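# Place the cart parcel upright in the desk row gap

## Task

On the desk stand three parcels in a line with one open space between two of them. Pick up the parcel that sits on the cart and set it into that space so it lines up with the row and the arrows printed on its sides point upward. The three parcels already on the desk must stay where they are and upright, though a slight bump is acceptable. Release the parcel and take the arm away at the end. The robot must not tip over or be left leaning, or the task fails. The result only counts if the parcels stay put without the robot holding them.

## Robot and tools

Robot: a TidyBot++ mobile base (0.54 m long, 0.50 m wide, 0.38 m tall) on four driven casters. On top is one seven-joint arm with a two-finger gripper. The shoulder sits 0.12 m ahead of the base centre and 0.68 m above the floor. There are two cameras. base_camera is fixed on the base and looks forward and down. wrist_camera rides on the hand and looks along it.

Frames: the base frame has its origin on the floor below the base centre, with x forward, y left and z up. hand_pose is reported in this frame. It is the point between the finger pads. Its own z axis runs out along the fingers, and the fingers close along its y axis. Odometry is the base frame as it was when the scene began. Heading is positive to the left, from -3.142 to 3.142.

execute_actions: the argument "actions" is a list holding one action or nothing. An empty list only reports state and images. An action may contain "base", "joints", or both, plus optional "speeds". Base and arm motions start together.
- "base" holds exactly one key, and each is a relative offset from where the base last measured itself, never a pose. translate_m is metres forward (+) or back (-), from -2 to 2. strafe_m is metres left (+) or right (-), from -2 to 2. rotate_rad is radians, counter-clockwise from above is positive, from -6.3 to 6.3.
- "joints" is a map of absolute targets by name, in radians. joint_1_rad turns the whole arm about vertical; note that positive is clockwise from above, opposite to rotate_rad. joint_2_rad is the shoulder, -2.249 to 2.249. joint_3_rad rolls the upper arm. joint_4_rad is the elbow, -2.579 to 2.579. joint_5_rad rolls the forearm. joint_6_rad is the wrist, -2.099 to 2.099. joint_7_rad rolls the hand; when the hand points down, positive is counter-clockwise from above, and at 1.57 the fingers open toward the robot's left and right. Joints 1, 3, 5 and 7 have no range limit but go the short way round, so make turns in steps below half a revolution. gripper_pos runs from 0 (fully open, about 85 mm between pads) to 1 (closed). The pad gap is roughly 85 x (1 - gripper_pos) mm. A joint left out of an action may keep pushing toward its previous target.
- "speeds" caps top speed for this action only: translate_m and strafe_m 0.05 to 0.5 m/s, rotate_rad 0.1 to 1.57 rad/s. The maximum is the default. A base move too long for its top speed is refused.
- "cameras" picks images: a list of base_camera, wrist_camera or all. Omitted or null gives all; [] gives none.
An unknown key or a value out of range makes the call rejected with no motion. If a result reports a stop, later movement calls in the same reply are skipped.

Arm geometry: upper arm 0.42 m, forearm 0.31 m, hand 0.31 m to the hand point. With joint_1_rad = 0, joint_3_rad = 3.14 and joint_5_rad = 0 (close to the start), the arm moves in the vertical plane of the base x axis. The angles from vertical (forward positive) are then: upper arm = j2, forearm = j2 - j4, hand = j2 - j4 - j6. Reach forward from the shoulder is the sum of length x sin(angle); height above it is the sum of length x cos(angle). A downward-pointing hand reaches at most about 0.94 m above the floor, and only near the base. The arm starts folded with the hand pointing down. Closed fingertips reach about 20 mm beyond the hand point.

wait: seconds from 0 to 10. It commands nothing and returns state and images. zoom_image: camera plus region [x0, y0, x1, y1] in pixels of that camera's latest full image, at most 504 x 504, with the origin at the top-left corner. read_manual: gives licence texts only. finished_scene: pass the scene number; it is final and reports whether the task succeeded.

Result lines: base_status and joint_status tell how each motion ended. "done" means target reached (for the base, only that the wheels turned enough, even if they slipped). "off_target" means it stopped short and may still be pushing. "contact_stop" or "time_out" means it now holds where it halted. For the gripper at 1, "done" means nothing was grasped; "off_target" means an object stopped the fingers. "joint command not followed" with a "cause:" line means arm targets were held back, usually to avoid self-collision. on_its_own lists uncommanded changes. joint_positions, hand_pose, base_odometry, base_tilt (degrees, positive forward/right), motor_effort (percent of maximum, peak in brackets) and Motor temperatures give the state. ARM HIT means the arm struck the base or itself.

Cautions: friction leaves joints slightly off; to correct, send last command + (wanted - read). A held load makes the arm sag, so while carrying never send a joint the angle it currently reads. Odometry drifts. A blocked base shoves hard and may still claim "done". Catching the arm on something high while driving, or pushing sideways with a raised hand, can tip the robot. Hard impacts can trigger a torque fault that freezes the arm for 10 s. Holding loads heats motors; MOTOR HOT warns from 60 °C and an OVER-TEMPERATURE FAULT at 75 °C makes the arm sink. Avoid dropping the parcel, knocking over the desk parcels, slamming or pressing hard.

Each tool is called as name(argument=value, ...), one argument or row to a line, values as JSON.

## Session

execute_actions(
  actions=[
    {"joints":{"joint_6_rad":0.1,"joint_4_rad":-2.3}},
  ],
  cameras=["wrist_camera"],
)

execute_actions(
  actions=[
    {"base":{"rotate_rad":2.1}},
  ],
  cameras=["wrist_camera"],
)

execute_actions(
  actions=[
    {"base":{"rotate_rad":2.1}},
  ],
  cameras=["wrist_camera"],
)

Scene clock: 1.37 s.
Motor temperatures (°C, as the motors report them): [31 31 31 31 39 42 44]
base_odometry: x=+0.000 y=+0.000 heading=+0.000 (m, m, rad; odometry frame)
base_tilt: forward=+0.1 right=-0.5 (deg)
base_status: not commanded
joint_positions: joint_1_rad=-0.042 joint_2_rad=-0.313 joint_3_rad=+3.124 joint_4_rad=-2.301 joint_5_rad=-0.011 joint_6_rad=+0.077 joint_7_rad=+1.557 gripper_pos=+0.000
joint_status: all done
motor_effort: joint_1_rad=-1(1) joint_2_rad=-10(10) joint_3_rad=+1(2) joint_4_rad=+21(22) joint_5_rad=+0(0) joint_6_rad=+9(10) joint_7_rad=-1(0) (%)
hand_pose: x=+0.5694 y=+0.0283 z=+0.8509 quat_wxyz=(-0.021, +0.816, +0.015, +0.577) (m; base frame)
pictures: wrist_camera
camera_calibration (this result's frames):
wrist_camera: T_world_to_cam=[[-0.00545307, -0.998627, -0.0520932, 0.0765718], [-0.366466, 0.0504655, -0.929062, 1.04591], [0.930415, 0.0140242, -0.366238, -0.0843782], [0, 0, 0, 1]] pos_world=[0.462216, 0.0248675, 0.944805]
Images, in order (width x height): wrist_camera 644x476.

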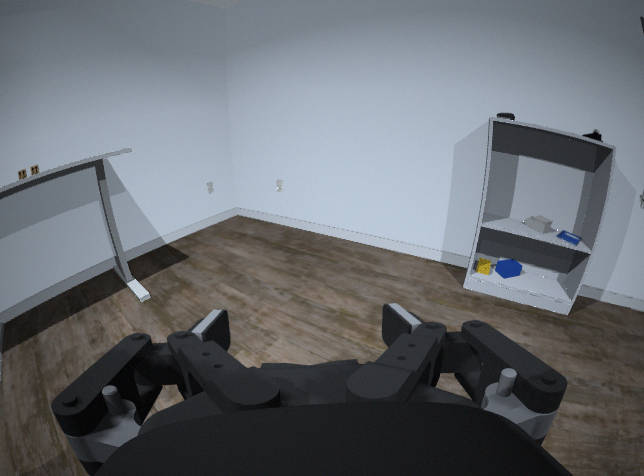

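Scene clock: 4.03 s.
Motor temperatures (°C, as the motors report them): [31 31 31 31 39 42 44]
base_odometry: x=+0.000 y=+0.000 heading=+2.099 (m, m, rad; odometry frame)
base_tilt: forward=+0.1 right=-0.4 (deg)
base_status: done
joint_positions: joint_1_rad=-0.042 joint_2_rad=-0.313 joint_3_rad=+3.124 joint_4_rad=-2.301 joint_5_rad=-0.011 joint_6_rad=+0.077 joint_7_rad=+1.557 gripper_pos=+0.000
joint_status: not commanded
motor_effort: joint_1_rad=+0(2) joint_2_rad=-10(11) joint_3_rad=+1(3) joint_4_rad=+21(21) joint_5_rad=+0(1) joint_6_rad=+9(9) joint_7_rad=+0(1) (%)
hand_pose: x=+0.5694 y=+0.0283 z=+0.8509 quat_wxyz=(-0.021, +0.816, +0.015, +0.577) (m; base frame)
pictures: wrist_camera
camera_calibration (this result's frames):
wrist_camera: T_world_to_cam=[[-0.00545322, -0.998627, -0.0520933, 0.0765719], [-0.366466, 0.0504656, -0.929062, 1.04591], [0.930415, 0.0140241, -0.366238, -0.0843782], [0, 0, 0, 1]] pos_world=[0.462216, 0.0248674, 0.944805]
Images, in order (width x height): wrist_camera 644x476.

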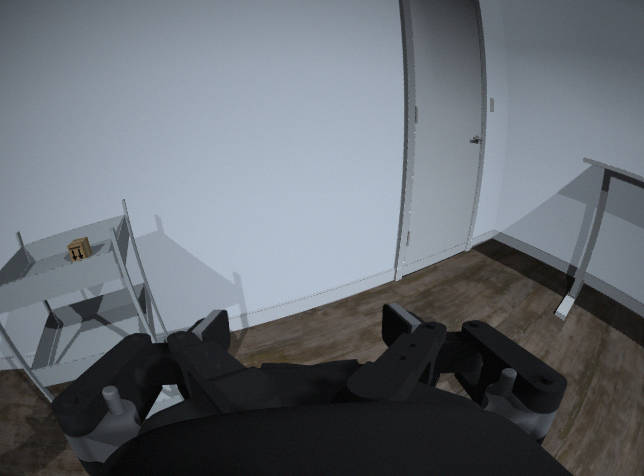

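Scene clock: 6.70 s.
Motor temperatures (°C, as the motors report them): [31 31 31 31 39 42 44]
base_odometry: x=+0.000 y=+0.000 heading=-2.085 (m, m, rad; odometry frame)
base_tilt: forward=+0.1 right=-0.5 (deg)
base_status: done
joint_positions: joint_1_rad=-0.042 joint_2_rad=-0.313 joint_3_rad=+3.124 joint_4_rad=-2.301 joint_5_rad=-0.011 joint_6_rad=+0.077 joint_7_rad=+1.557 gripper_pos=+0.000
joint_status: not commanded
motor_effort: joint_1_rad=-1(3) joint_2_rad=-10(11) joint_3_rad=+1(3) joint_4_rad=+20(21) joint_5_rad=-1(0) joint_6_rad=+8(8) joint_7_rad=-1(1) (%)
hand_pose: x=+0.5694 y=+0.0283 z=+0.8509 quat_wxyz=(-0.021, +0.816, +0.015, +0.577) (m; base frame)
pictures: wrist_camera
camera_calibration (this result's frames):
wrist_camera: T_world_to_cam=[[-0.0054553, -0.998627, -0.0520941, 0.0765727], [-0.366466, 0.0504671, -0.929062, 1.04591], [0.930415, 0.0140224, -0.366238, -0.0843784], [0, 0, 0, 1]] pos_world=[0.462216, 0.0248665, 0.944805]
Images, in order (width x height): wrist_camera 644x476.

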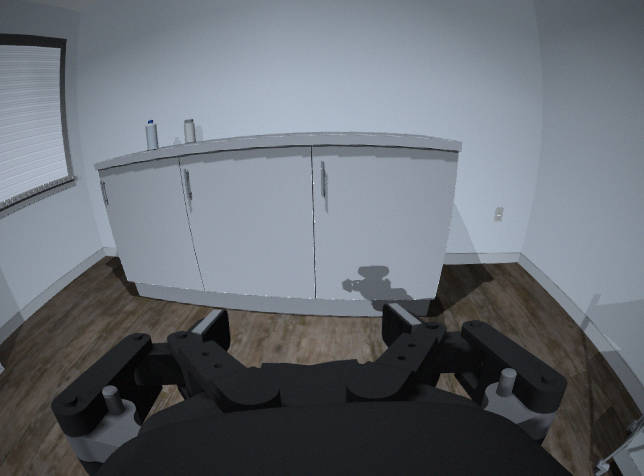

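execute_actions(
  actions=[
    {"base":{"rotate_rad":-1.47},"joints":{"joint_1_rad":0.02,"joint_3_rad":3.16,"joint_2_rad":0.0,"joint_4_rad":-1.4,"joint_6_rad":-0.9}},
  ],
)

Scene clock: 13.43 s.
Motor temperatures (°C, as the motors report them): [31 31 31 31 39 42 44]
base_odometry: x=+0.000 y=+0.000 heading=+2.729 (m, m, rad; odometry frame)
base_tilt: forward=+0.0 right=-0.5 (deg)
base_status: done
joint_positions: joint_1_rad=+0.007 joint_2_rad=-0.025 joint_3_rad=+3.152 joint_4_rad=-1.412 joint_5_rad=-0.011 joint_6_rad=-0.857 joint_7_rad=+1.557 gripper_pos=+0.000
joint_status: all done
motor_effort: joint_1_rad=-1(1) joint_2_rad=-21(21) joint_3_rad=+1(4) joint_4_rad=+21(21) joint_5_rad=+0(1) joint_6_rad=+7(10) joint_7_rad=-1(1) (%)
hand_pose: x=+0.6612 y=-0.0058 z=+0.9658 quat_wxyz=(-0.004, +0.901, -0.016, +0.434) (m; base frame)
pictures: base_camera, wrist_camera
camera_calibration (this result's frames):
wrist_camera: T_world_to_cam=[[-0.0872577, -0.995519, -0.0364439, 0.0880743], [-0.645758, 0.0843815, -0.758865, 1.20856], [0.75854, -0.0426829, -0.650227, 0.260369], [0, 0, 0, 1]] pos_world=[0.590621, -0.00318694, 1.08964]
Images, in order (width x height): base_camera 644x364, wrist_camera 644x476.

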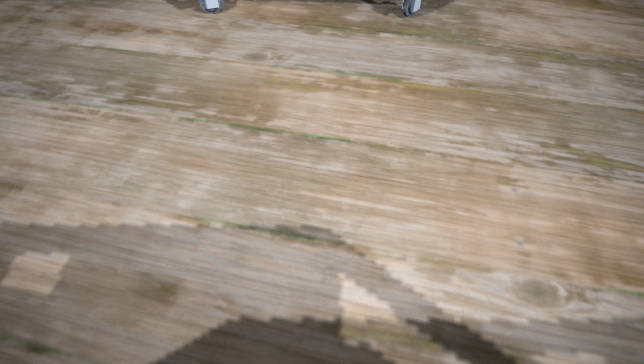

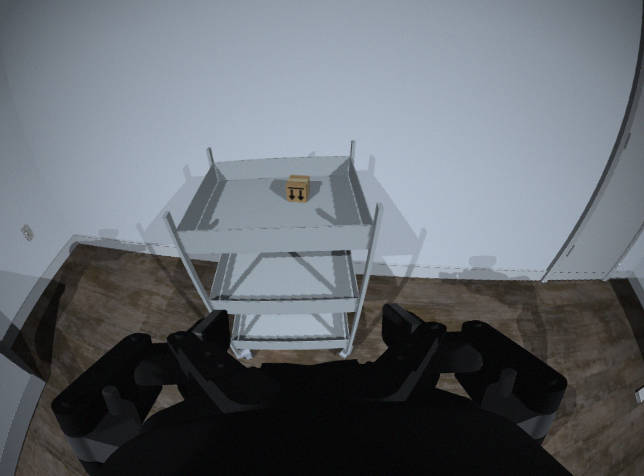

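execute_actions(
  actions=[
    {"base":{"translate_m":0.66},"joints":{"joint_2_rad":-0.195,"joint_4_rad":-1.845,"joint_6_rad":-0.66}},
  ],
)

Scene clock: 44.33 s.
Motor temperatures (°C, as the motors report them): [31 31 31 31 39 42 44]
base_odometry: x=-0.604 y=+0.265 heading=+2.728 (m, m, rad; odometry frame)
base_tilt: forward=-0.1 right=-0.6 (deg)
base_status: done
joint_positions: joint_1_rad=+0.007 joint_2_rad=-0.174 joint_3_rad=+3.152 joint_4_rad=-1.833 joint_5_rad=-0.011 joint_6_rad=-0.699 joint_7_rad=+1.557 gripper_pos=+0.000
joint_status: all done
motor_effort: joint_1_rad=-1(1) joint_2_rad=-15(21) joint_3_rad=+1(1) joint_4_rad=+21(22) joint_5_rad=+0(1) joint_6_rad=+6(7) joint_7_rad=+0(0) (%)
hand_pose: x=+0.5790 y=-0.0048 z=+0.8481 quat_wxyz=(-0.005, +0.924, -0.017, +0.382) (m; base frame)
pictures: base_camera, wrist_camera
camera_calibration (this result's frames):
wrist_camera: T_world_to_cam=[[-0.0924108, -0.995274, -0.0298382, 0.0749006], [-0.727834, 0.087968, -0.680087, 1.04676], [0.679498, -0.0411301, -0.732524, 0.361746], [0, 0, 0, 1]] pos_world=[0.522985, -0.00265625, 0.979112]
Images, in order (width x height): base_camera 644x364, wrist_camera 644x476.

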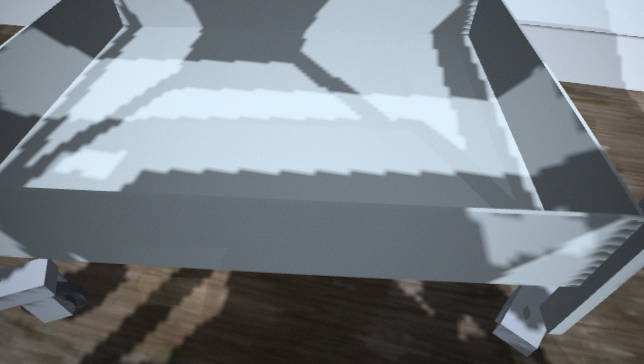

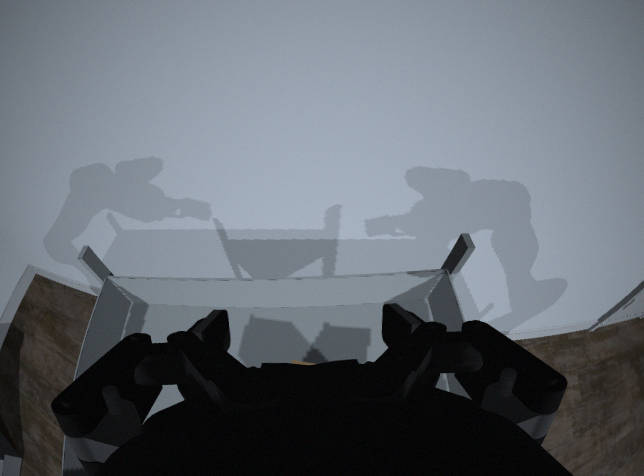

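execute_actions(
  actions=[
    {"joints":{"joint_2_rad":-0.37,"joint_4_rad":-2.165,"joint_6_rad":-0.51}},
  ],
  cameras=["wrist_camera"],
)

Scene clock: 49.47 s.
Motor temperatures (°C, as the motors report them): [31 31 31 31 39 42 44]
base_odometry: x=-0.604 y=+0.265 heading=+2.729 (m, m, rad; odometry frame)
base_tilt: forward=-0.1 right=-0.6 (deg)
base_status: not commanded
joint_positions: joint_1_rad=+0.007 joint_2_rad=-0.349 joint_3_rad=+3.152 joint_4_rad=-2.154 joint_5_rad=-0.011 joint_6_rad=-0.554 joint_7_rad=+1.557 gripper_pos=+0.000
joint_status: all done
motor_effort: joint_1_rad=+0(1) joint_2_rad=-8(16) joint_3_rad=+1(1) joint_4_rad=+20(21) joint_5_rad=+0(0) joint_6_rad=+7(7) joint_7_rad=-1(0) (%)
hand_pose: x=+0.5004 y=-0.0037 z=+0.7834 quat_wxyz=(-0.005, +0.924, -0.018, +0.381) (m; base frame)
pictures: wrist_camera
camera_calibration (this result's frames):
wrist_camera: T_world_to_cam=[[-0.0934597, -0.995131, -0.0313028, 0.0684819], [-0.728618, 0.0897886, -0.679009, 0.945086], [0.678514, -0.0406522, -0.733462, 0.369047], [0, 0, 0, 1]] pos_world=[0.444604, -0.00170694, 0.914548]
Images, in order (width x height): wrist_camera 644x476.

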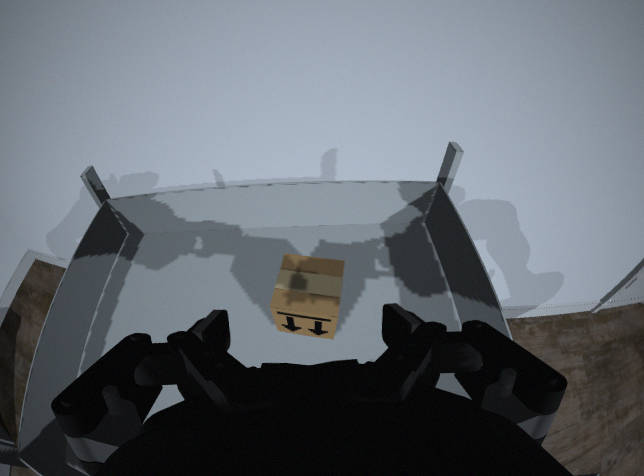

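execute_actions(
  actions=[
    {"joints":{"joint_1_rad":0.035,"joint_2_rad":-0.09,"joint_4_rad":-2.25,"joint_6_rad":-0.175}},
  ],
  cameras=["wrist_camera"],
)

Scene clock: 55.67 s.
Motor temperatures (°C, as the motors report them): [31 31 31 31 39 42 44]
base_odometry: x=-0.604 y=+0.265 heading=+2.729 (m, m, rad; odometry frame)
base_tilt: forward=+0.0 right=-0.5 (deg)
base_status: not commanded
joint_positions: joint_1_rad=+0.011 joint_2_rad=-0.102 joint_3_rad=+3.152 joint_4_rad=-2.238 joint_5_rad=-0.011 joint_6_rad=-0.218 joint_7_rad=+1.557 gripper_pos=+0.000
joint_status: all done
motor_effort: joint_1_rad=+0(0) joint_2_rad=-15(16) joint_3_rad=+1(1) joint_4_rad=+18(21) joint_5_rad=+0(0) joint_6_rad=+7(6) joint_7_rad=-1(0) (%)
hand_pose: x=+0.5625 y=-0.0078 z=+0.7126 quat_wxyz=(-0.002, +0.923, -0.021, +0.384) (m; base frame)
pictures: wrist_camera
camera_calibration (this result's frames):
wrist_camera: T_world_to_cam=[[-0.101669, -0.994429, -0.0278188, 0.0702139], [-0.72389, 0.0931329, -0.683601, 0.943233], [0.682383, -0.0493632, -0.729326, 0.269567], [0, 0, 0, 1]] pos_world=[0.505987, -0.0047165, 0.843351]
Images, in order (width x height): wrist_camera 644x476.

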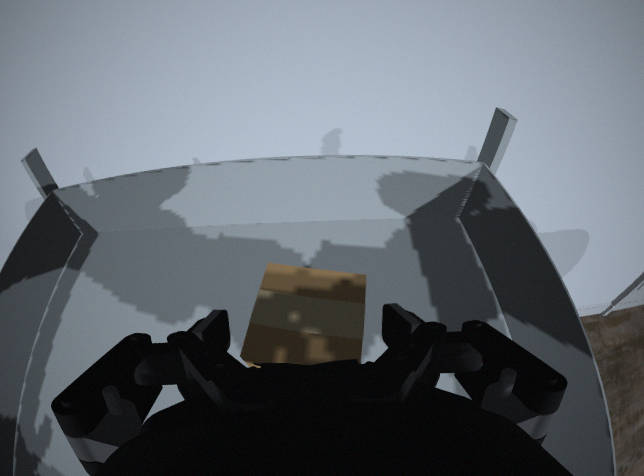

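execute_actions(
  actions=[
    {"joints":{"gripper_pos":1}},
  ],
  cameras=[],
)

execute_actions(
  actions=[
    {"joints":{"joint_2_rad":-0.22,"joint_4_rad":-1.87,"joint_6_rad":-0.72}},
  ],
  cameras=[],
)

execute_actions(
  actions=[
    {"joints":{"joint_7_rad":-1.55}},
  ],
  cameras=["wrist_camera"],
)

Scene clock: 66.43 s.
Motor temperatures (°C, as the motors report them): [31 31 31 31 39 42 44]
base_odometry: x=-0.604 y=+0.265 heading=+2.729 (m, m, rad; odometry frame)
base_tilt: forward=+0.0 right=-0.4 (deg)
base_status: not commanded
joint_positions: joint_1_rad=+0.012 joint_2_rad=-0.102 joint_3_rad=+3.152 joint_4_rad=-2.238 joint_5_rad=-0.011 joint_6_rad=-0.211 joint_7_rad=+1.557 gripper_pos=+0.383
joint_status: gripper_pos off_target (ended at +0.383, target +1.000)
motor_effort: joint_1_rad=+0(0) joint_2_rad=-14(17) joint_3_rad=+1(1) joint_4_rad=+18(20) joint_5_rad=-1(1) joint_6_rad=+7(7) joint_7_rad=+0(1) (%)
hand_pose: x=+0.5637 y=-0.0079 z=+0.7139 quat_wxyz=(-0.002, +0.922, -0.021, +0.387) (m; base frame)
pictures: none
No camera images: the call's "cameras" was empty. Leave "cameras" out to get every camera's image.

Scene clock: 67.97 s.
Motor temperatures (°C, as the motors report them): [31 31 31 31 39 42 44]
base_odometry: x=-0.604 y=+0.265 heading=+2.729 (m, m, rad; odometry frame)
base_tilt: forward=+0.0 right=-0.6 (deg)
base_status: not commanded
joint_positions: joint_1_rad=+0.012 joint_2_rad=-0.199 joint_3_rad=+3.152 joint_4_rad=-1.883 joint_5_rad=-0.011 joint_6_rad=-0.681 joint_7_rad=+1.557 gripper_pos=+0.383
joint_status: all done
motor_effort: joint_1_rad=-1(1) joint_2_rad=-14(17) joint_3_rad=+1(1) joint_4_rad=+21(21) joint_5_rad=-1(0) joint_6_rad=+8(8) joint_7_rad=-1(0) (%)
hand_pose: x=+0.5664 y=-0.0069 z=+0.8368 quat_wxyz=(-0.004, +0.925, -0.020, +0.379) (m; base frame)
pictures: none
No camera images: the call's "cameras" was empty. Leave "cameras" out to get every camera's image.

Scene clock: 71.00 s.
Motor temperatures (°C, as the motors report them): [31 31 31 31 39 42 44]
base_odometry: x=-0.604 y=+0.265 heading=+2.729 (m, m, rad; odometry frame)
base_tilt: forward=+0.0 right=-0.5 (deg)
base_status: not commanded
joint_positions: joint_1_rad=+0.012 joint_2_rad=-0.199 joint_3_rad=+3.152 joint_4_rad=-1.883 joint_5_rad=-0.011 joint_6_rad=-0.681 joint_7_rad=-1.528 gripper_pos=+0.383
joint_status: all done
motor_effort: joint_1_rad=-1(1) joint_2_rad=-14(15) joint_3_rad=+0(1) joint_4_rad=+21(22) joint_5_rad=-1(1) joint_6_rad=+6(6) joint_7_rad=-1(0) (%)
hand_pose: x=+0.5664 y=-0.0069 z=+0.8368 quat_wxyz=(-0.379, +0.007, -0.925, +0.007) (m; base frame)
pictures: wrist_camera
camera_calibration (this result's frames):
wrist_camera: T_world_to_cam=[[0.0011094, 0.998915, 0.046565, -0.0317799], [0.689357, -0.0344966, 0.7236, -0.947996], [0.724421, 0.0312971, -0.688647, 0.300355], [0, 0, 0, 1]] pos_world=[0.435959, -0.0103576, 0.894288]
Images, in order (width x height): wrist_camera 644x476.

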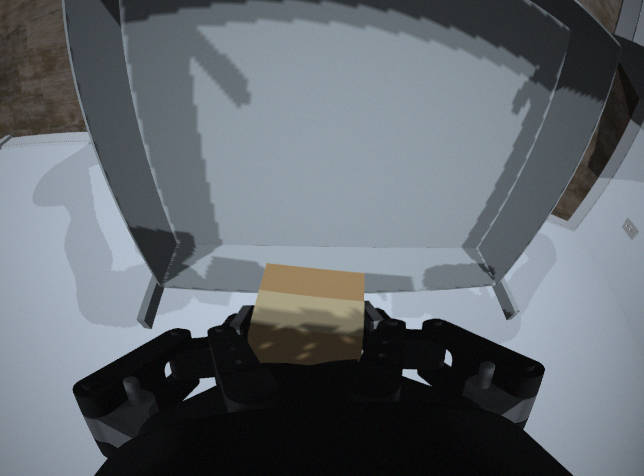

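execute_actions(
  actions=[
    {"joints":{"joint_2_rad":-0.10,"joint_4_rad":-2.222,"joint_6_rad":-0.21,"joint_7_rad":-1.39}},
  ],
  cameras=["wrist_camera"],
)

Scene clock: 78.07 s.
Motor temperatures (°C, as the motors report them): [31 31 31 31 39 42 44]
base_odometry: x=-0.604 y=+0.265 heading=+2.729 (m, m, rad; odometry frame)
base_tilt: forward=+0.1 right=-0.4 (deg)
base_status: not commanded
joint_positions: joint_1_rad=+0.012 joint_2_rad=-0.116 joint_3_rad=+3.152 joint_4_rad=-2.215 joint_5_rad=-0.011 joint_6_rad=-0.255 joint_7_rad=-1.437 gripper_pos=+0.383
joint_status: all done
motor_effort: joint_1_rad=-1(2) joint_2_rad=-15(16) joint_3_rad=+1(1) joint_4_rad=+19(21) joint_5_rad=+0(0) joint_6_rad=+6(6) joint_7_rad=+0(0) (%)
hand_pose: x=+0.5623 y=-0.0078 z=+0.7216 quat_wxyz=(-0.383, +0.047, -0.922, +0.026) (m; base frame)
pictures: wrist_camera
camera_calibration (this result's frames):
wrist_camera: T_world_to_cam=[[-0.0590373, 0.998052, -0.0201679, 0.0564777], [0.68208, 0.0550819, 0.7292, -0.861047], [0.728891, 0.0292939, -0.684003, 0.218075], [0, 0, 0, 1]] pos_world=[0.431684, -0.0153278, 0.778178]
Images, in order (width x height): wrist_camera 644x476.

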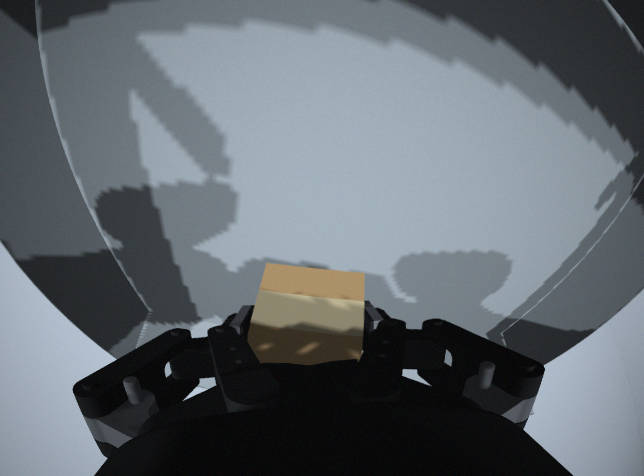

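execute_actions(
  actions=[
    {"joints":{"joint_2_rad":-0.088,"joint_4_rad":-2.256,"joint_6_rad":-0.165}},
  ],
  cameras=[],
)

execute_actions(
  actions=[
    {"joints":{"gripper_pos":0}},
  ],
  cameras=["wrist_camera"],
)

execute_actions(
  actions=[
    {"joints":{"joint_2_rad":-0.22,"joint_4_rad":-1.87,"joint_6_rad":-0.72}},
  ],
  cameras=["wrist_camera"],
)

Scene clock: 83.87 s.
Motor temperatures (°C, as the motors report them): [31 31 31 31 39 42 44]
base_odometry: x=-0.604 y=+0.265 heading=+2.729 (m, m, rad; odometry frame)
base_tilt: forward=+0.1 right=-0.4 (deg)
base_status: not commanded
joint_positions: joint_1_rad=+0.012 joint_2_rad=-0.108 joint_3_rad=+3.152 joint_4_rad=-2.249 joint_5_rad=-0.011 joint_6_rad=-0.210 joint_7_rad=-1.437 gripper_pos=+0.383
joint_status: all done
motor_effort: joint_1_rad=-1(1) joint_2_rad=-15(16) joint_3_rad=+1(1) joint_4_rad=+19(19) joint_5_rad=+0(1) joint_6_rad=+6(7) joint_7_rad=+0(0) (%)
hand_pose: x=+0.5594 y=-0.0079 z=+0.7112 quat_wxyz=(-0.384, +0.047, -0.922, +0.027) (m; base frame)
pictures: none
No camera images: the call's "cameras" was empty. Leave "cameras" out to get every camera's image.

Scene clock: 84.97 s.
Motor temperatures (°C, as the motors report them): [31 31 31 31 39 42 44]
base_odometry: x=-0.604 y=+0.265 heading=+2.729 (m, m, rad; odometry frame)
base_tilt: forward=-0.1 right=-0.5 (deg)
base_status: not commanded
joint_positions: joint_1_rad=+0.012 joint_2_rad=-0.108 joint_3_rad=+3.152 joint_4_rad=-2.249 joint_5_rad=-0.011 joint_6_rad=-0.209 joint_7_rad=-1.437 gripper_pos=+0.000
joint_status: all done
motor_effort: joint_1_rad=-1(1) joint_2_rad=-15(15) joint_3_rad=+1(1) joint_4_rad=+19(19) joint_5_rad=+0(1) joint_6_rad=+6(6) joint_7_rad=+0(0) (%)
hand_pose: x=+0.5596 y=-0.0079 z=+0.7114 quat_wxyz=(-0.384, +0.047, -0.922, +0.027) (m; base frame)
pictures: wrist_camera
camera_calibration (this result's frames):
wrist_camera: T_world_to_cam=[[-0.0585363, 0.998068, -0.0208067, 0.0563661], [0.679433, 0.0551014, 0.731665, -0.852097], [0.731399, 0.0286922, -0.681346, 0.209765], [0, 0, 0, 1]] pos_world=[0.428821, -0.0153241, 0.767545]
Images, in order (width x height): wrist_camera 644x476.

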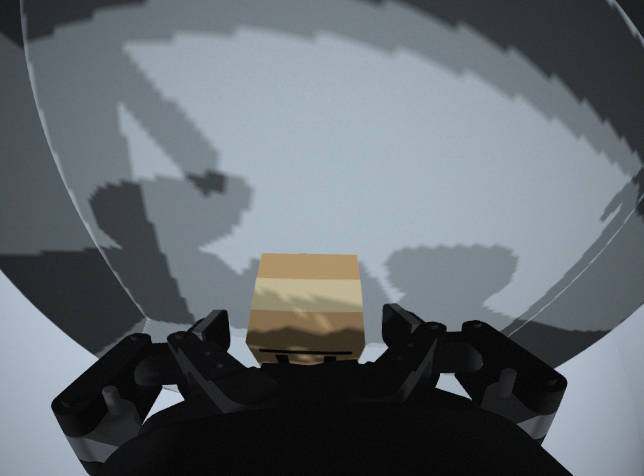

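Scene clock: 86.50 s.
Motor temperatures (°C, as the motors report them): [31 31 31 31 39 42 44]
base_odometry: x=-0.604 y=+0.265 heading=+2.729 (m, m, rad; odometry frame)
base_tilt: forward=+0.1 right=-0.4 (deg)
base_status: not commanded
joint_positions: joint_1_rad=+0.012 joint_2_rad=-0.202 joint_3_rad=+3.152 joint_4_rad=-1.880 joint_5_rad=-0.011 joint_6_rad=-0.678 joint_7_rad=-1.437 gripper_pos=+0.000
joint_status: all done
motor_effort: joint_1_rad=-1(1) joint_2_rad=-14(18) joint_3_rad=+1(1) joint_4_rad=+21(21) joint_5_rad=+0(0) joint_6_rad=+6(6) joint_7_rad=+0(1) (%)
hand_pose: x=+0.5673 y=-0.0070 z=+0.8401 quat_wxyz=(-0.382, +0.049, -0.923, +0.024) (m; base frame)
pictures: wrist_camera
camera_calibration (this result's frames):
wrist_camera: T_world_to_cam=[[-0.0634015, 0.997831, -0.0177223, 0.0587049], [0.683247, 0.0563431, 0.728011, -0.950662], [0.72743, 0.0340482, -0.685337, 0.297424], [0, 0, 0, 1]] pos_world=[0.436904, -0.015141, 0.896968]
Images, in order (width x height): wrist_camera 644x476.

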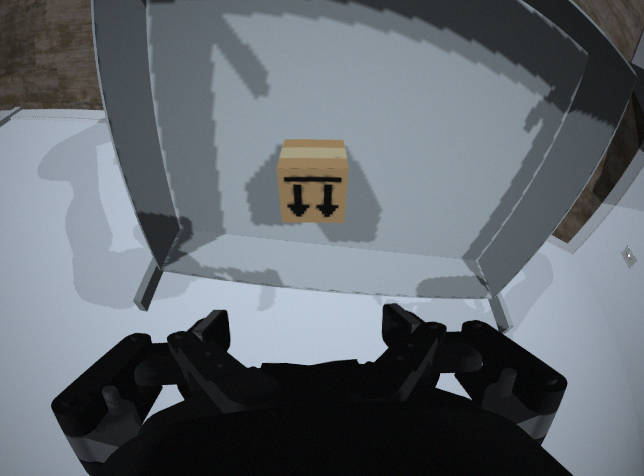

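execute_actions(
  actions=[
    {"joints":{"joint_2_rad":0.56,"joint_4_rad":-0.84,"joint_6_rad":-2.09,"joint_7_rad":1.66}},
  ],
  cameras=["wrist_camera"],
)

Scene clock: 100.50 s.
Motor temperatures (°C, as the motors report them): [31 31 31 31 39 42 44]
base_odometry: x=-0.604 y=+0.265 heading=+2.729 (m, m, rad; odometry frame)
base_tilt: forward=+0.0 right=-0.5 (deg)
base_status: not commanded
joint_positions: joint_1_rad=+0.012 joint_2_rad=+0.543 joint_3_rad=+3.152 joint_4_rad=-0.854 joint_5_rad=-0.011 joint_6_rad=-2.048 joint_7_rad=+1.621 gripper_pos=+0.000
joint_status: all done
motor_effort: joint_1_rad=-1(0) joint_2_rad=-35(36) joint_3_rad=+1(0) joint_4_rad=+16(22) joint_5_rad=+0(0) joint_6_rad=-2(7) joint_7_rad=+0(0) (%)
hand_pose: x=+0.5531 y=-0.0042 z=+0.7991 quat_wxyz=(-0.008, +0.988, +0.016, -0.151) (m; base frame)
pictures: wrist_camera
camera_calibration (this result's frames):
wrist_camera: T_world_to_cam=[[-0.00769748, -0.99941, 0.0334761, -0.0257847], [-0.943817, 0.0183216, 0.32996, 0.306586], [-0.330379, -0.0290554, -0.943401, 1.07059], [0, 0, 0, 1]] pos_world=[0.642864, -0.000280132, 0.909701]
Images, in order (width x height): wrist_camera 644x476.

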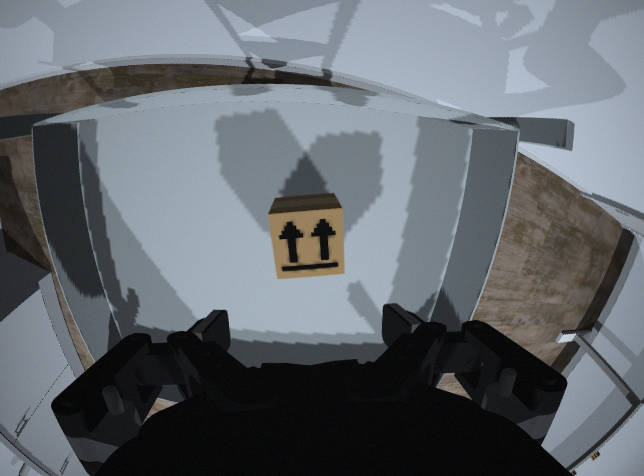

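execute_actions(
  actions=[
    {"joints":{"joint_2_rad":0.72,"joint_4_rad":-0.897,"joint_6_rad":-1.94,"joint_7_rad":1.68}},
  ],
  cameras=["wrist_camera"],
)

Scene clock: 106.23 s.
Motor temperatures (°C, as the motors report them): [31 31 31 31 39 42 44]
base_odometry: x=-0.604 y=+0.265 heading=+2.729 (m, m, rad; odometry frame)
base_tilt: forward=+0.0 right=-0.6 (deg)
base_status: not commanded
joint_positions: joint_1_rad=+0.012 joint_2_rad=+0.723 joint_3_rad=+3.152 joint_4_rad=-0.890 joint_5_rad=-0.011 joint_6_rad=-1.977 joint_7_rad=+1.632 gripper_pos=+0.000
joint_status: all done
motor_effort: joint_1_rad=-1(1) joint_2_rad=-40(45) joint_3_rad=+1(0) joint_4_rad=+15(16) joint_5_rad=+0(1) joint_6_rad=-3(3) joint_7_rad=+0(1) (%)
hand_pose: x=+0.5765 y=-0.0046 z=+0.7036 quat_wxyz=(-0.011, +0.975, +0.020, -0.222) (m; base frame)
pictures: wrist_camera
camera_calibration (this result's frames):
wrist_camera: T_world_to_cam=[[0.00653781, -0.999585, 0.028041, -0.0271572], [-0.886535, 0.0071789, 0.462605, 0.233813], [-0.462615, -0.0278838, -0.886121, 1.02413], [0, 0, 0, 1]] pos_world=[0.681237, -0.000267978, 0.800098]
Images, in order (width x height): wrist_camera 644x476.

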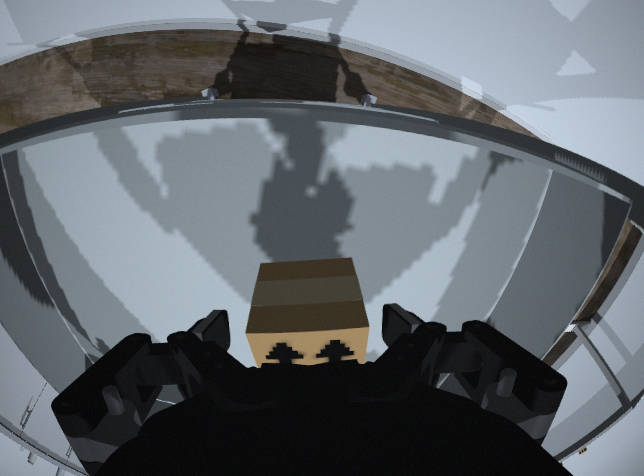

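execute_actions(
  actions=[
    {"joints":{"gripper_pos":1}},
  ],
  cameras=[],
)

execute_actions(
  actions=[
    {"joints":{"joint_2_rad":0.40}},
  ],
  cameras=[],
)

execute_actions(
  actions=[
    {"base":{"translate_m":-0.6},"joints":{"joint_1_rad":-0.02,"joint_2_rad":-0.01,"joint_4_rad":-1.0,"joint_6_rad":-0.98,"joint_7_rad":1.53}},
  ],
  cameras=[],
)

execute_actions(
  actions=[
    {"base":{"rotate_rad":-1.72}},
  ],
)

Scene clock: 112.37 s.
Motor temperatures (°C, as the motors report them): [31 32 31 31 39 42 44]
base_odometry: x=-0.604 y=+0.265 heading=+2.729 (m, m, rad; odometry frame)
base_tilt: forward=+0.0 right=-0.5 (deg)
base_status: not commanded
joint_positions: joint_1_rad=+0.012 joint_2_rad=+0.718 joint_3_rad=+3.152 joint_4_rad=-0.891 joint_5_rad=-0.011 joint_6_rad=-1.977 joint_7_rad=+1.632 gripper_pos=+0.419
joint_status: gripper_pos off_target (ended at +0.419, target +1.000)
motor_effort: joint_1_rad=-1(1) joint_2_rad=-40(41) joint_3_rad=+0(1) joint_4_rad=+15(16) joint_5_rad=+0(2) joint_6_rad=-3(4) joint_7_rad=-1(0) (%)
hand_pose: x=+0.5760 y=-0.0047 z=+0.7056 quat_wxyz=(-0.011, +0.975, +0.020, -0.220) (m; base frame)
pictures: none
No camera images: the call's "cameras" was empty. Leave "cameras" out to get every camera's image.

Scene clock: 113.77 s.
Motor temperatures (°C, as the motors report them): [31 32 31 31 39 42 44]
base_odometry: x=-0.604 y=+0.265 heading=+2.729 (m, m, rad; odometry frame)
base_tilt: forward=+0.0 right=-0.5 (deg)
base_status: not commanded
joint_positions: joint_1_rad=+0.012 joint_2_rad=+0.400 joint_3_rad=+3.152 joint_4_rad=-0.891 joint_5_rad=-0.011 joint_6_rad=-1.977 joint_7_rad=+1.632 gripper_pos=+0.419
joint_status: all done
motor_effort: joint_1_rad=-2(1) joint_2_rad=-31(43) joint_3_rad=+0(0) joint_4_rad=+16(17) joint_5_rad=+0(0) joint_6_rad=-1(4) joint_7_rad=-1(0) (%)
hand_pose: x=+0.5456 y=-0.0044 z=+0.8474 quat_wxyz=(-0.005, +0.998, +0.021, -0.063) (m; base frame)
pictures: none
No camera images: the call's "cameras" was empty. Leave "cameras" out to get every camera's image.

Scene clock: 116.47 s.
Motor temperatures (°C, as the motors report them): [31 32 31 31 39 42 44]
base_odometry: x=-0.055 y=+0.024 heading=+2.728 (m, m, rad; odometry frame)
base_tilt: forward=+0.0 right=-0.5 (deg)
base_status: done
joint_positions: joint_1_rad=+0.003 joint_2_rad=+0.002 joint_3_rad=+3.152 joint_4_rad=-0.989 joint_5_rad=-0.011 joint_6_rad=-1.018 joint_7_rad=+1.577 gripper_pos=+0.419
joint_status: all done
motor_effort: joint_1_rad=+0(4) joint_2_rad=-20(37) joint_3_rad=+1(1) joint_4_rad=+20(22) joint_5_rad=-1(1) joint_6_rad=+9(8) joint_7_rad=+0(0) (%)
hand_pose: x=+0.6648 y=-0.0031 z=+1.1426 quat_wxyz=(+0.000, +0.844, -0.003, +0.536) (m; base frame)
pictures: none
No camera images: the call's "cameras" was empty. Leave "cameras" out to get every camera's image.

Scene clock: 118.90 s.
Motor temperatures (°C, as the motors report them): [31 32 31 31 39 42 44]
base_odometry: x=-0.055 y=+0.024 heading=+1.008 (m, m, rad; odometry frame)
base_tilt: forward=+0.0 right=-0.5 (deg)
base_status: done
joint_positions: joint_1_rad=-0.007 joint_2_rad=+0.002 joint_3_rad=+3.157 joint_4_rad=-0.992 joint_5_rad=-0.011 joint_6_rad=-1.018 joint_7_rad=+1.577 gripper_pos=+0.419
joint_status: not commanded
motor_effort: joint_1_rad=+0(1) joint_2_rad=-21(25) joint_3_rad=+1(1) joint_4_rad=+21(21) joint_5_rad=+0(1) joint_6_rad=+9(10) joint_7_rad=-1(0) (%)
hand_pose: x=+0.6650 y=-0.0005 z=+1.1412 quat_wxyz=(-0.001, +0.845, -0.001, +0.535) (m; base frame)
pictures: base_camera, wrist_camera
camera_calibration (this result's frames):
wrist_camera: T_world_to_cam=[[-0.0579621, -0.997805, -0.0320104, 0.0754592], [-0.455199, 0.0549523, -0.888692, 1.36508], [0.888501, -0.0369394, -0.457386, 0.0652342], [0, 0, 0, 1]] pos_world=[0.567796, 0.00268901, 1.24539]
Images, in order (width x height): base_camera 644x364, wrist_camera 644x476.

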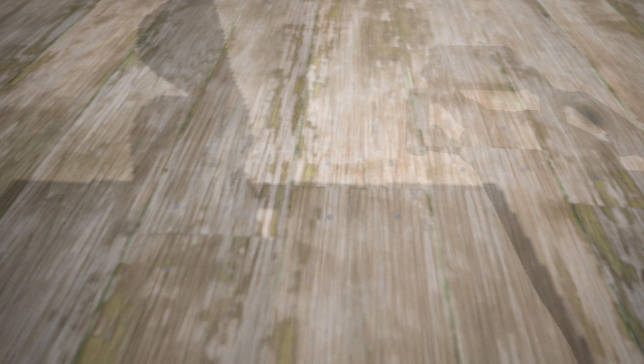

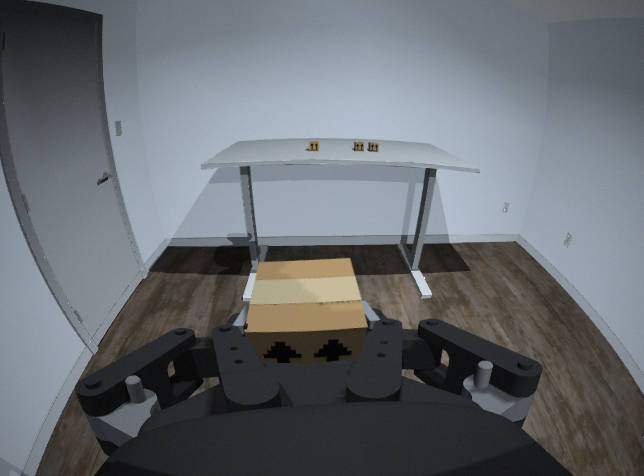

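execute_actions(
  actions=[
    {"base":{"rotate_rad":-0.1}},
  ],
  cameras=[],
)

execute_actions(
  actions=[
    {"base":{"translate_m":0.95}},
  ],
)

Scene clock: 124.87 s.
Motor temperatures (°C, as the motors report them): [31 32 31 31 39 42 44]
base_odometry: x=-0.055 y=+0.024 heading=+0.909 (m, m, rad; odometry frame)
base_tilt: forward=+0.0 right=-0.5 (deg)
base_status: done
joint_positions: joint_1_rad=-0.012 joint_2_rad=+0.002 joint_3_rad=+3.163 joint_4_rad=-0.992 joint_5_rad=-0.011 joint_6_rad=-1.018 joint_7_rad=+1.577 gripper_pos=+0.419
joint_status: not commanded
motor_effort: joint_1_rad=-1(4) joint_2_rad=-21(21) joint_3_rad=+0(2) joint_4_rad=+20(20) joint_5_rad=-1(2) joint_6_rad=+9(9) joint_7_rad=+0(1) (%)
hand_pose: x=+0.6650 y=-0.0010 z=+1.1412 quat_wxyz=(-0.001, +0.845, -0.001, +0.535) (m; base frame)
pictures: none
No camera images: the call's "cameras" was empty. Leave "cameras" out to get every camera's image.

Scene clock: 128.13 s.
Motor temperatures (°C, as the motors report them): [31 32 31 31 39 42 44]
base_odometry: x=+0.530 y=+0.772 heading=+0.908 (m, m, rad; odometry frame)
base_tilt: forward=+0.0 right=-0.5 (deg)
base_status: done
joint_positions: joint_1_rad=-0.012 joint_2_rad=-0.001 joint_3_rad=+3.163 joint_4_rad=-0.994 joint_5_rad=-0.011 joint_6_rad=-1.018 joint_7_rad=+1.577 gripper_pos=+0.419
joint_status: not commanded
motor_effort: joint_1_rad=-1(1) joint_2_rad=-21(25) joint_3_rad=+1(2) joint_4_rad=+21(22) joint_5_rad=+0(1) joint_6_rad=+8(10) joint_7_rad=+0(1) (%)
hand_pose: x=+0.6637 y=-0.0011 z=+1.1417 quat_wxyz=(-0.001, +0.844, -0.001, +0.536) (m; base frame)
pictures: base_camera, wrist_camera
camera_calibration (this result's frames):
wrist_camera: T_world_to_cam=[[-0.0588975, -0.997748, -0.0321092, 0.0755973], [-0.454351, 0.0554331, -0.889096, 1.36487], [0.888873, -0.0377766, -0.456593, 0.0653982], [0, 0, 0, 1]] pos_world=[0.56645, 0.00223876, 1.24578]
Images, in order (width x height): base_camera 644x364, wrist_camera 644x476.

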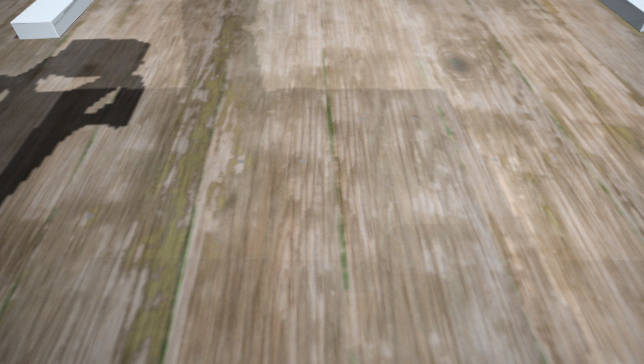

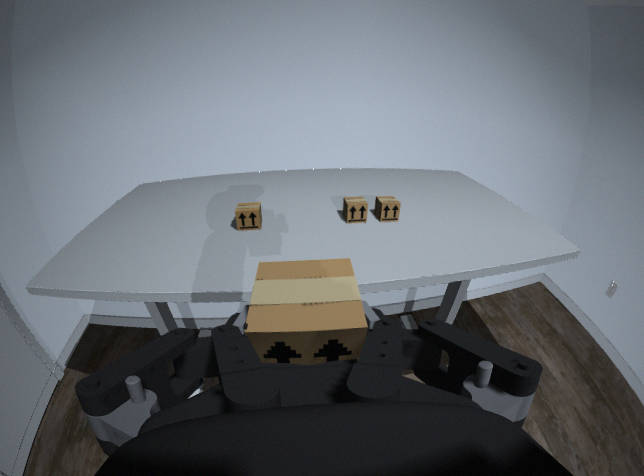

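execute_actions(
  actions=[
    {"base":{"translate_m":0.36},"joints":{"joint_1_rad":0.025,"joint_4_rad":-1.215,"joint_6_rad":-0.76}},
  ],
  cameras=["wrist_camera"],
)

Scene clock: 135.37 s.
Motor temperatures (°C, as the motors report them): [31 32 31 31 39 42 44]
base_odometry: x=+0.752 y=+1.056 heading=+0.908 (m, m, rad; odometry frame)
base_tilt: forward=+0.0 right=-0.5 (deg)
base_status: done
joint_positions: joint_1_rad=+0.004 joint_2_rad=-0.004 joint_3_rad=+3.163 joint_4_rad=-1.210 joint_5_rad=-0.011 joint_6_rad=-0.803 joint_7_rad=+1.577 gripper_pos=+0.419
joint_status: all done
motor_effort: joint_1_rad=-1(2) joint_2_rad=-23(27) joint_3_rad=+1(2) joint_4_rad=+22(23) joint_5_rad=-1(1) joint_6_rad=+9(9) joint_7_rad=+0(1) (%)
hand_pose: x=+0.6930 y=-0.0107 z=+1.0827 quat_wxyz=(+0.003, +0.844, -0.009, +0.537) (m; base frame)
pictures: wrist_camera
camera_calibration (this result's frames):
wrist_camera: T_world_to_cam=[[-0.076293, -0.996529, -0.0332923, 0.0791673], [-0.451521, 0.0642992, -0.889941, 1.32532], [0.888993, -0.0528641, -0.454859, 0.00994024], [0, 0, 0, 1]] pos_world=[0.595613, -0.00579907, 1.18661]
Images, in order (width x height): wrist_camera 644x476.

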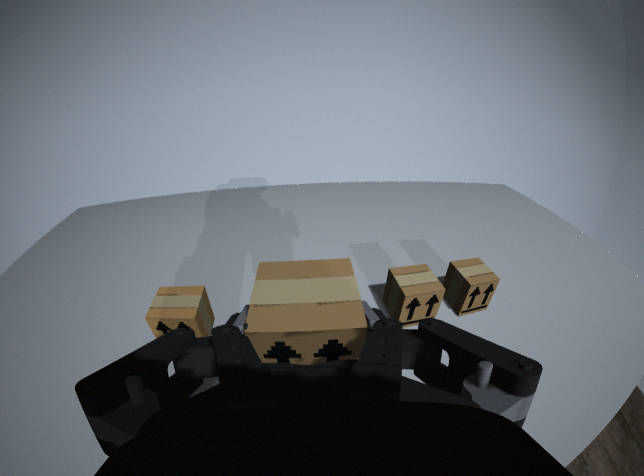

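execute_actions(
  actions=[
    {"base":{"translate_m":0.075},"joints":{"joint_1_rad":-0.04,"joint_4_rad":-1.41,"joint_6_rad":-0.57}},
  ],
  cameras=["wrist_camera"],
)

Scene clock: 142.53 s.
Motor temperatures (°C, as the motors report them): [31 32 31 31 39 42 44]
base_odometry: x=+0.798 y=+1.115 heading=+0.907 (m, m, rad; odometry frame)
base_tilt: forward=+0.1 right=-0.5 (deg)
base_status: done
joint_positions: joint_1_rad=-0.020 joint_2_rad=+0.001 joint_3_rad=+3.163 joint_4_rad=-1.408 joint_5_rad=-0.011 joint_6_rad=-0.617 joint_7_rad=+1.577 gripper_pos=+0.419
joint_status: all done
motor_effort: joint_1_rad=-1(0) joint_2_rad=-23(28) joint_3_rad=+1(2) joint_4_rad=+23(25) joint_5_rad=-1(1) joint_6_rad=+9(10) joint_7_rad=-1(1) (%)
hand_pose: x=+0.7095 y=+0.0027 z=+1.0164 quat_wxyz=(-0.003, +0.848, +0.000, +0.529) (m; base frame)
pictures: wrist_camera
camera_calibration (this result's frames):
wrist_camera: T_world_to_cam=[[-0.0546367, -0.997968, -0.0327854, 0.0757358], [-0.468114, 0.0546032, -0.88198, 1.27663], [0.881978, -0.0328412, -0.470146, -0.0136678], [0, 0, 0, 1]] pos_world=[0.613801, 0.00542486, 1.12202]
Images, in order (width x height): wrist_camera 644x476.

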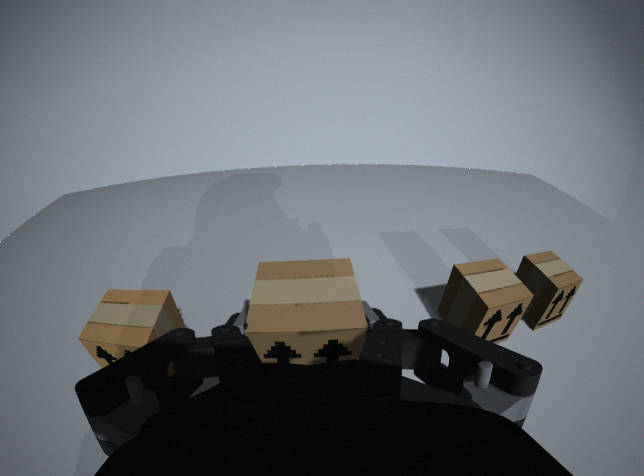

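execute_actions(
  actions=[
    {"joints":{"joint_4_rad":-1.462,"joint_6_rad":-0.51,"joint_7_rad":1.65}},
  ],
  cameras=["wrist_camera"],
)

Scene clock: 147.17 s.
Motor temperatures (°C, as the motors report them): [31 32 31 31 39 42 44]
base_odometry: x=+0.798 y=+1.115 heading=+0.907 (m, m, rad; odometry frame)
base_tilt: forward=+0.0 right=-0.6 (deg)
base_status: not commanded
joint_positions: joint_1_rad=-0.020 joint_2_rad=+0.001 joint_3_rad=+3.163 joint_4_rad=-1.457 joint_5_rad=-0.011 joint_6_rad=-0.557 joint_7_rad=+1.606 gripper_pos=+0.419
joint_status: all done
motor_effort: joint_1_rad=-1(1) joint_2_rad=-23(24) joint_3_rad=+1(1) joint_4_rad=+23(23) joint_5_rad=+0(1) joint_6_rad=+9(9) joint_7_rad=+0(0) (%)
hand_pose: x=+0.7132 y=+0.0026 z=+1.0042 quat_wxyz=(+0.005, +0.845, +0.012, +0.534) (m; base frame)
pictures: wrist_camera
camera_calibration (this result's frames):
wrist_camera: T_world_to_cam=[[-0.0426331, -0.999061, -0.00772556, 0.0416443], [-0.458409, 0.0264312, -0.888348, 1.26714], [0.887718, -0.0343315, -0.459106, -0.0378188], [0, 0, 0, 1]] pos_world=[0.616218, 0.00681471, 1.10862]
Images, in order (width x height): wrist_camera 644x476.

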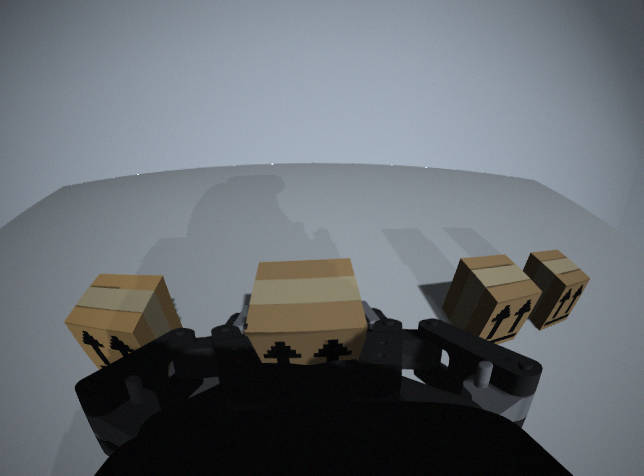

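execute_actions(
  actions=[
    {"joints":{"joint_4_rad":-1.48,"joint_6_rad":-0.495}},
  ],
  cameras=[],
)

execute_actions(
  actions=[
    {"joints":{"gripper_pos":0.15}},
  ],
  cameras=[],
)

execute_actions(
  actions=[
    {"base":{"translate_m":-0.4},"joints":{"joint_6_rad":-0.47}},
  ],
  cameras=["wrist_camera"],
)

Scene clock: 154.70 s.
Motor temperatures (°C, as the motors report them): [31 32 31 31 39 42 44]
base_odometry: x=+0.798 y=+1.115 heading=+0.907 (m, m, rad; odometry frame)
base_tilt: forward=+0.0 right=-0.4 (deg)
base_status: not commanded
joint_positions: joint_1_rad=-0.020 joint_2_rad=+0.001 joint_3_rad=+3.163 joint_4_rad=-1.472 joint_5_rad=-0.011 joint_6_rad=-0.539 joint_7_rad=+1.606 gripper_pos=+0.419
joint_status: all done
motor_effort: joint_1_rad=-1(1) joint_2_rad=-24(24) joint_3_rad=+1(1) joint_4_rad=+23(24) joint_5_rad=+0(0) joint_6_rad=+9(8) joint_7_rad=+0(0) (%)
hand_pose: x=+0.7140 y=+0.0025 z=+1.0005 quat_wxyz=(+0.005, +0.845, +0.012, +0.535) (m; base frame)
pictures: none
No camera images: the call's "cameras" was empty. Leave "cameras" out to get every camera's image.

Scene clock: 155.73 s.
Motor temperatures (°C, as the motors report them): [31 32 31 31 39 42 44]
base_odometry: x=+0.798 y=+1.115 heading=+0.907 (m, m, rad; odometry frame)
base_tilt: forward=+0.0 right=-0.6 (deg)
base_status: not commanded
joint_positions: joint_1_rad=-0.020 joint_2_rad=+0.001 joint_3_rad=+3.163 joint_4_rad=-1.472 joint_5_rad=-0.011 joint_6_rad=-0.539 joint_7_rad=+1.606 gripper_pos=+0.150
joint_status: all done
motor_effort: joint_1_rad=-1(0) joint_2_rad=-23(23) joint_3_rad=+1(1) joint_4_rad=+22(23) joint_5_rad=+0(1) joint_6_rad=+8(9) joint_7_rad=-1(0) (%)
hand_pose: x=+0.7141 y=+0.0025 z=+1.0005 quat_wxyz=(+0.005, +0.845, +0.012, +0.535) (m; base frame)
pictures: none
No camera images: the call's "cameras" was empty. Leave "cameras" out to get every camera's image.

Scene clock: 157.97 s.
Motor temperatures (°C, as the motors report them): [31 32 31 31 39 42 44]
base_odometry: x=+0.551 y=+0.800 heading=+0.906 (m, m, rad; odometry frame)
base_tilt: forward=+0.1 right=-0.6 (deg)
base_status: done
joint_positions: joint_1_rad=-0.022 joint_2_rad=-0.009 joint_3_rad=+3.163 joint_4_rad=-1.472 joint_5_rad=-0.011 joint_6_rad=-0.508 joint_7_rad=+1.606 gripper_pos=+0.150
joint_status: all done
motor_effort: joint_1_rad=-1(2) joint_2_rad=-22(27) joint_3_rad=+1(4) joint_4_rad=+22(24) joint_5_rad=-1(1) joint_6_rad=+9(9) joint_7_rad=+0(0) (%)
hand_pose: x=+0.7146 y=+0.0036 z=+1.0148 quat_wxyz=(+0.005, +0.834, +0.013, +0.552) (m; base frame)
pictures: wrist_camera
camera_calibration (this result's frames):
wrist_camera: T_world_to_cam=[[-0.0407538, -0.999121, -0.00980118, 0.0435416], [-0.419668, 0.0260186, -0.907305, 1.26874], [0.906762, -0.0328629, -0.42036, -0.0871729], [0, 0, 0, 1]] pos_world=[0.613267, 0.00762784, 1.11491]
Images, in order (width x height): wrist_camera 644x476.

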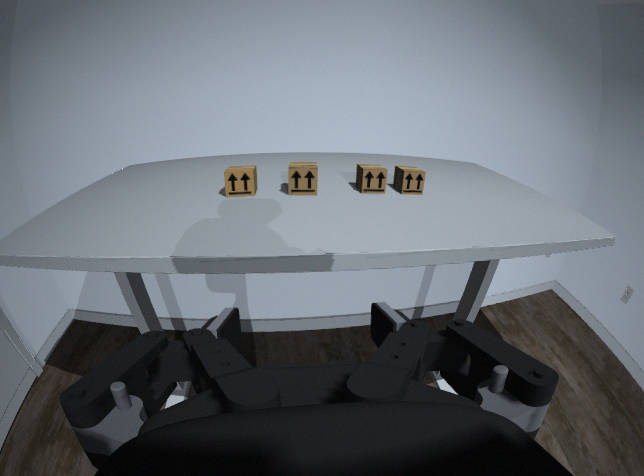

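finished_scene(
  scene=2,
)

The scene is finished: the task was done.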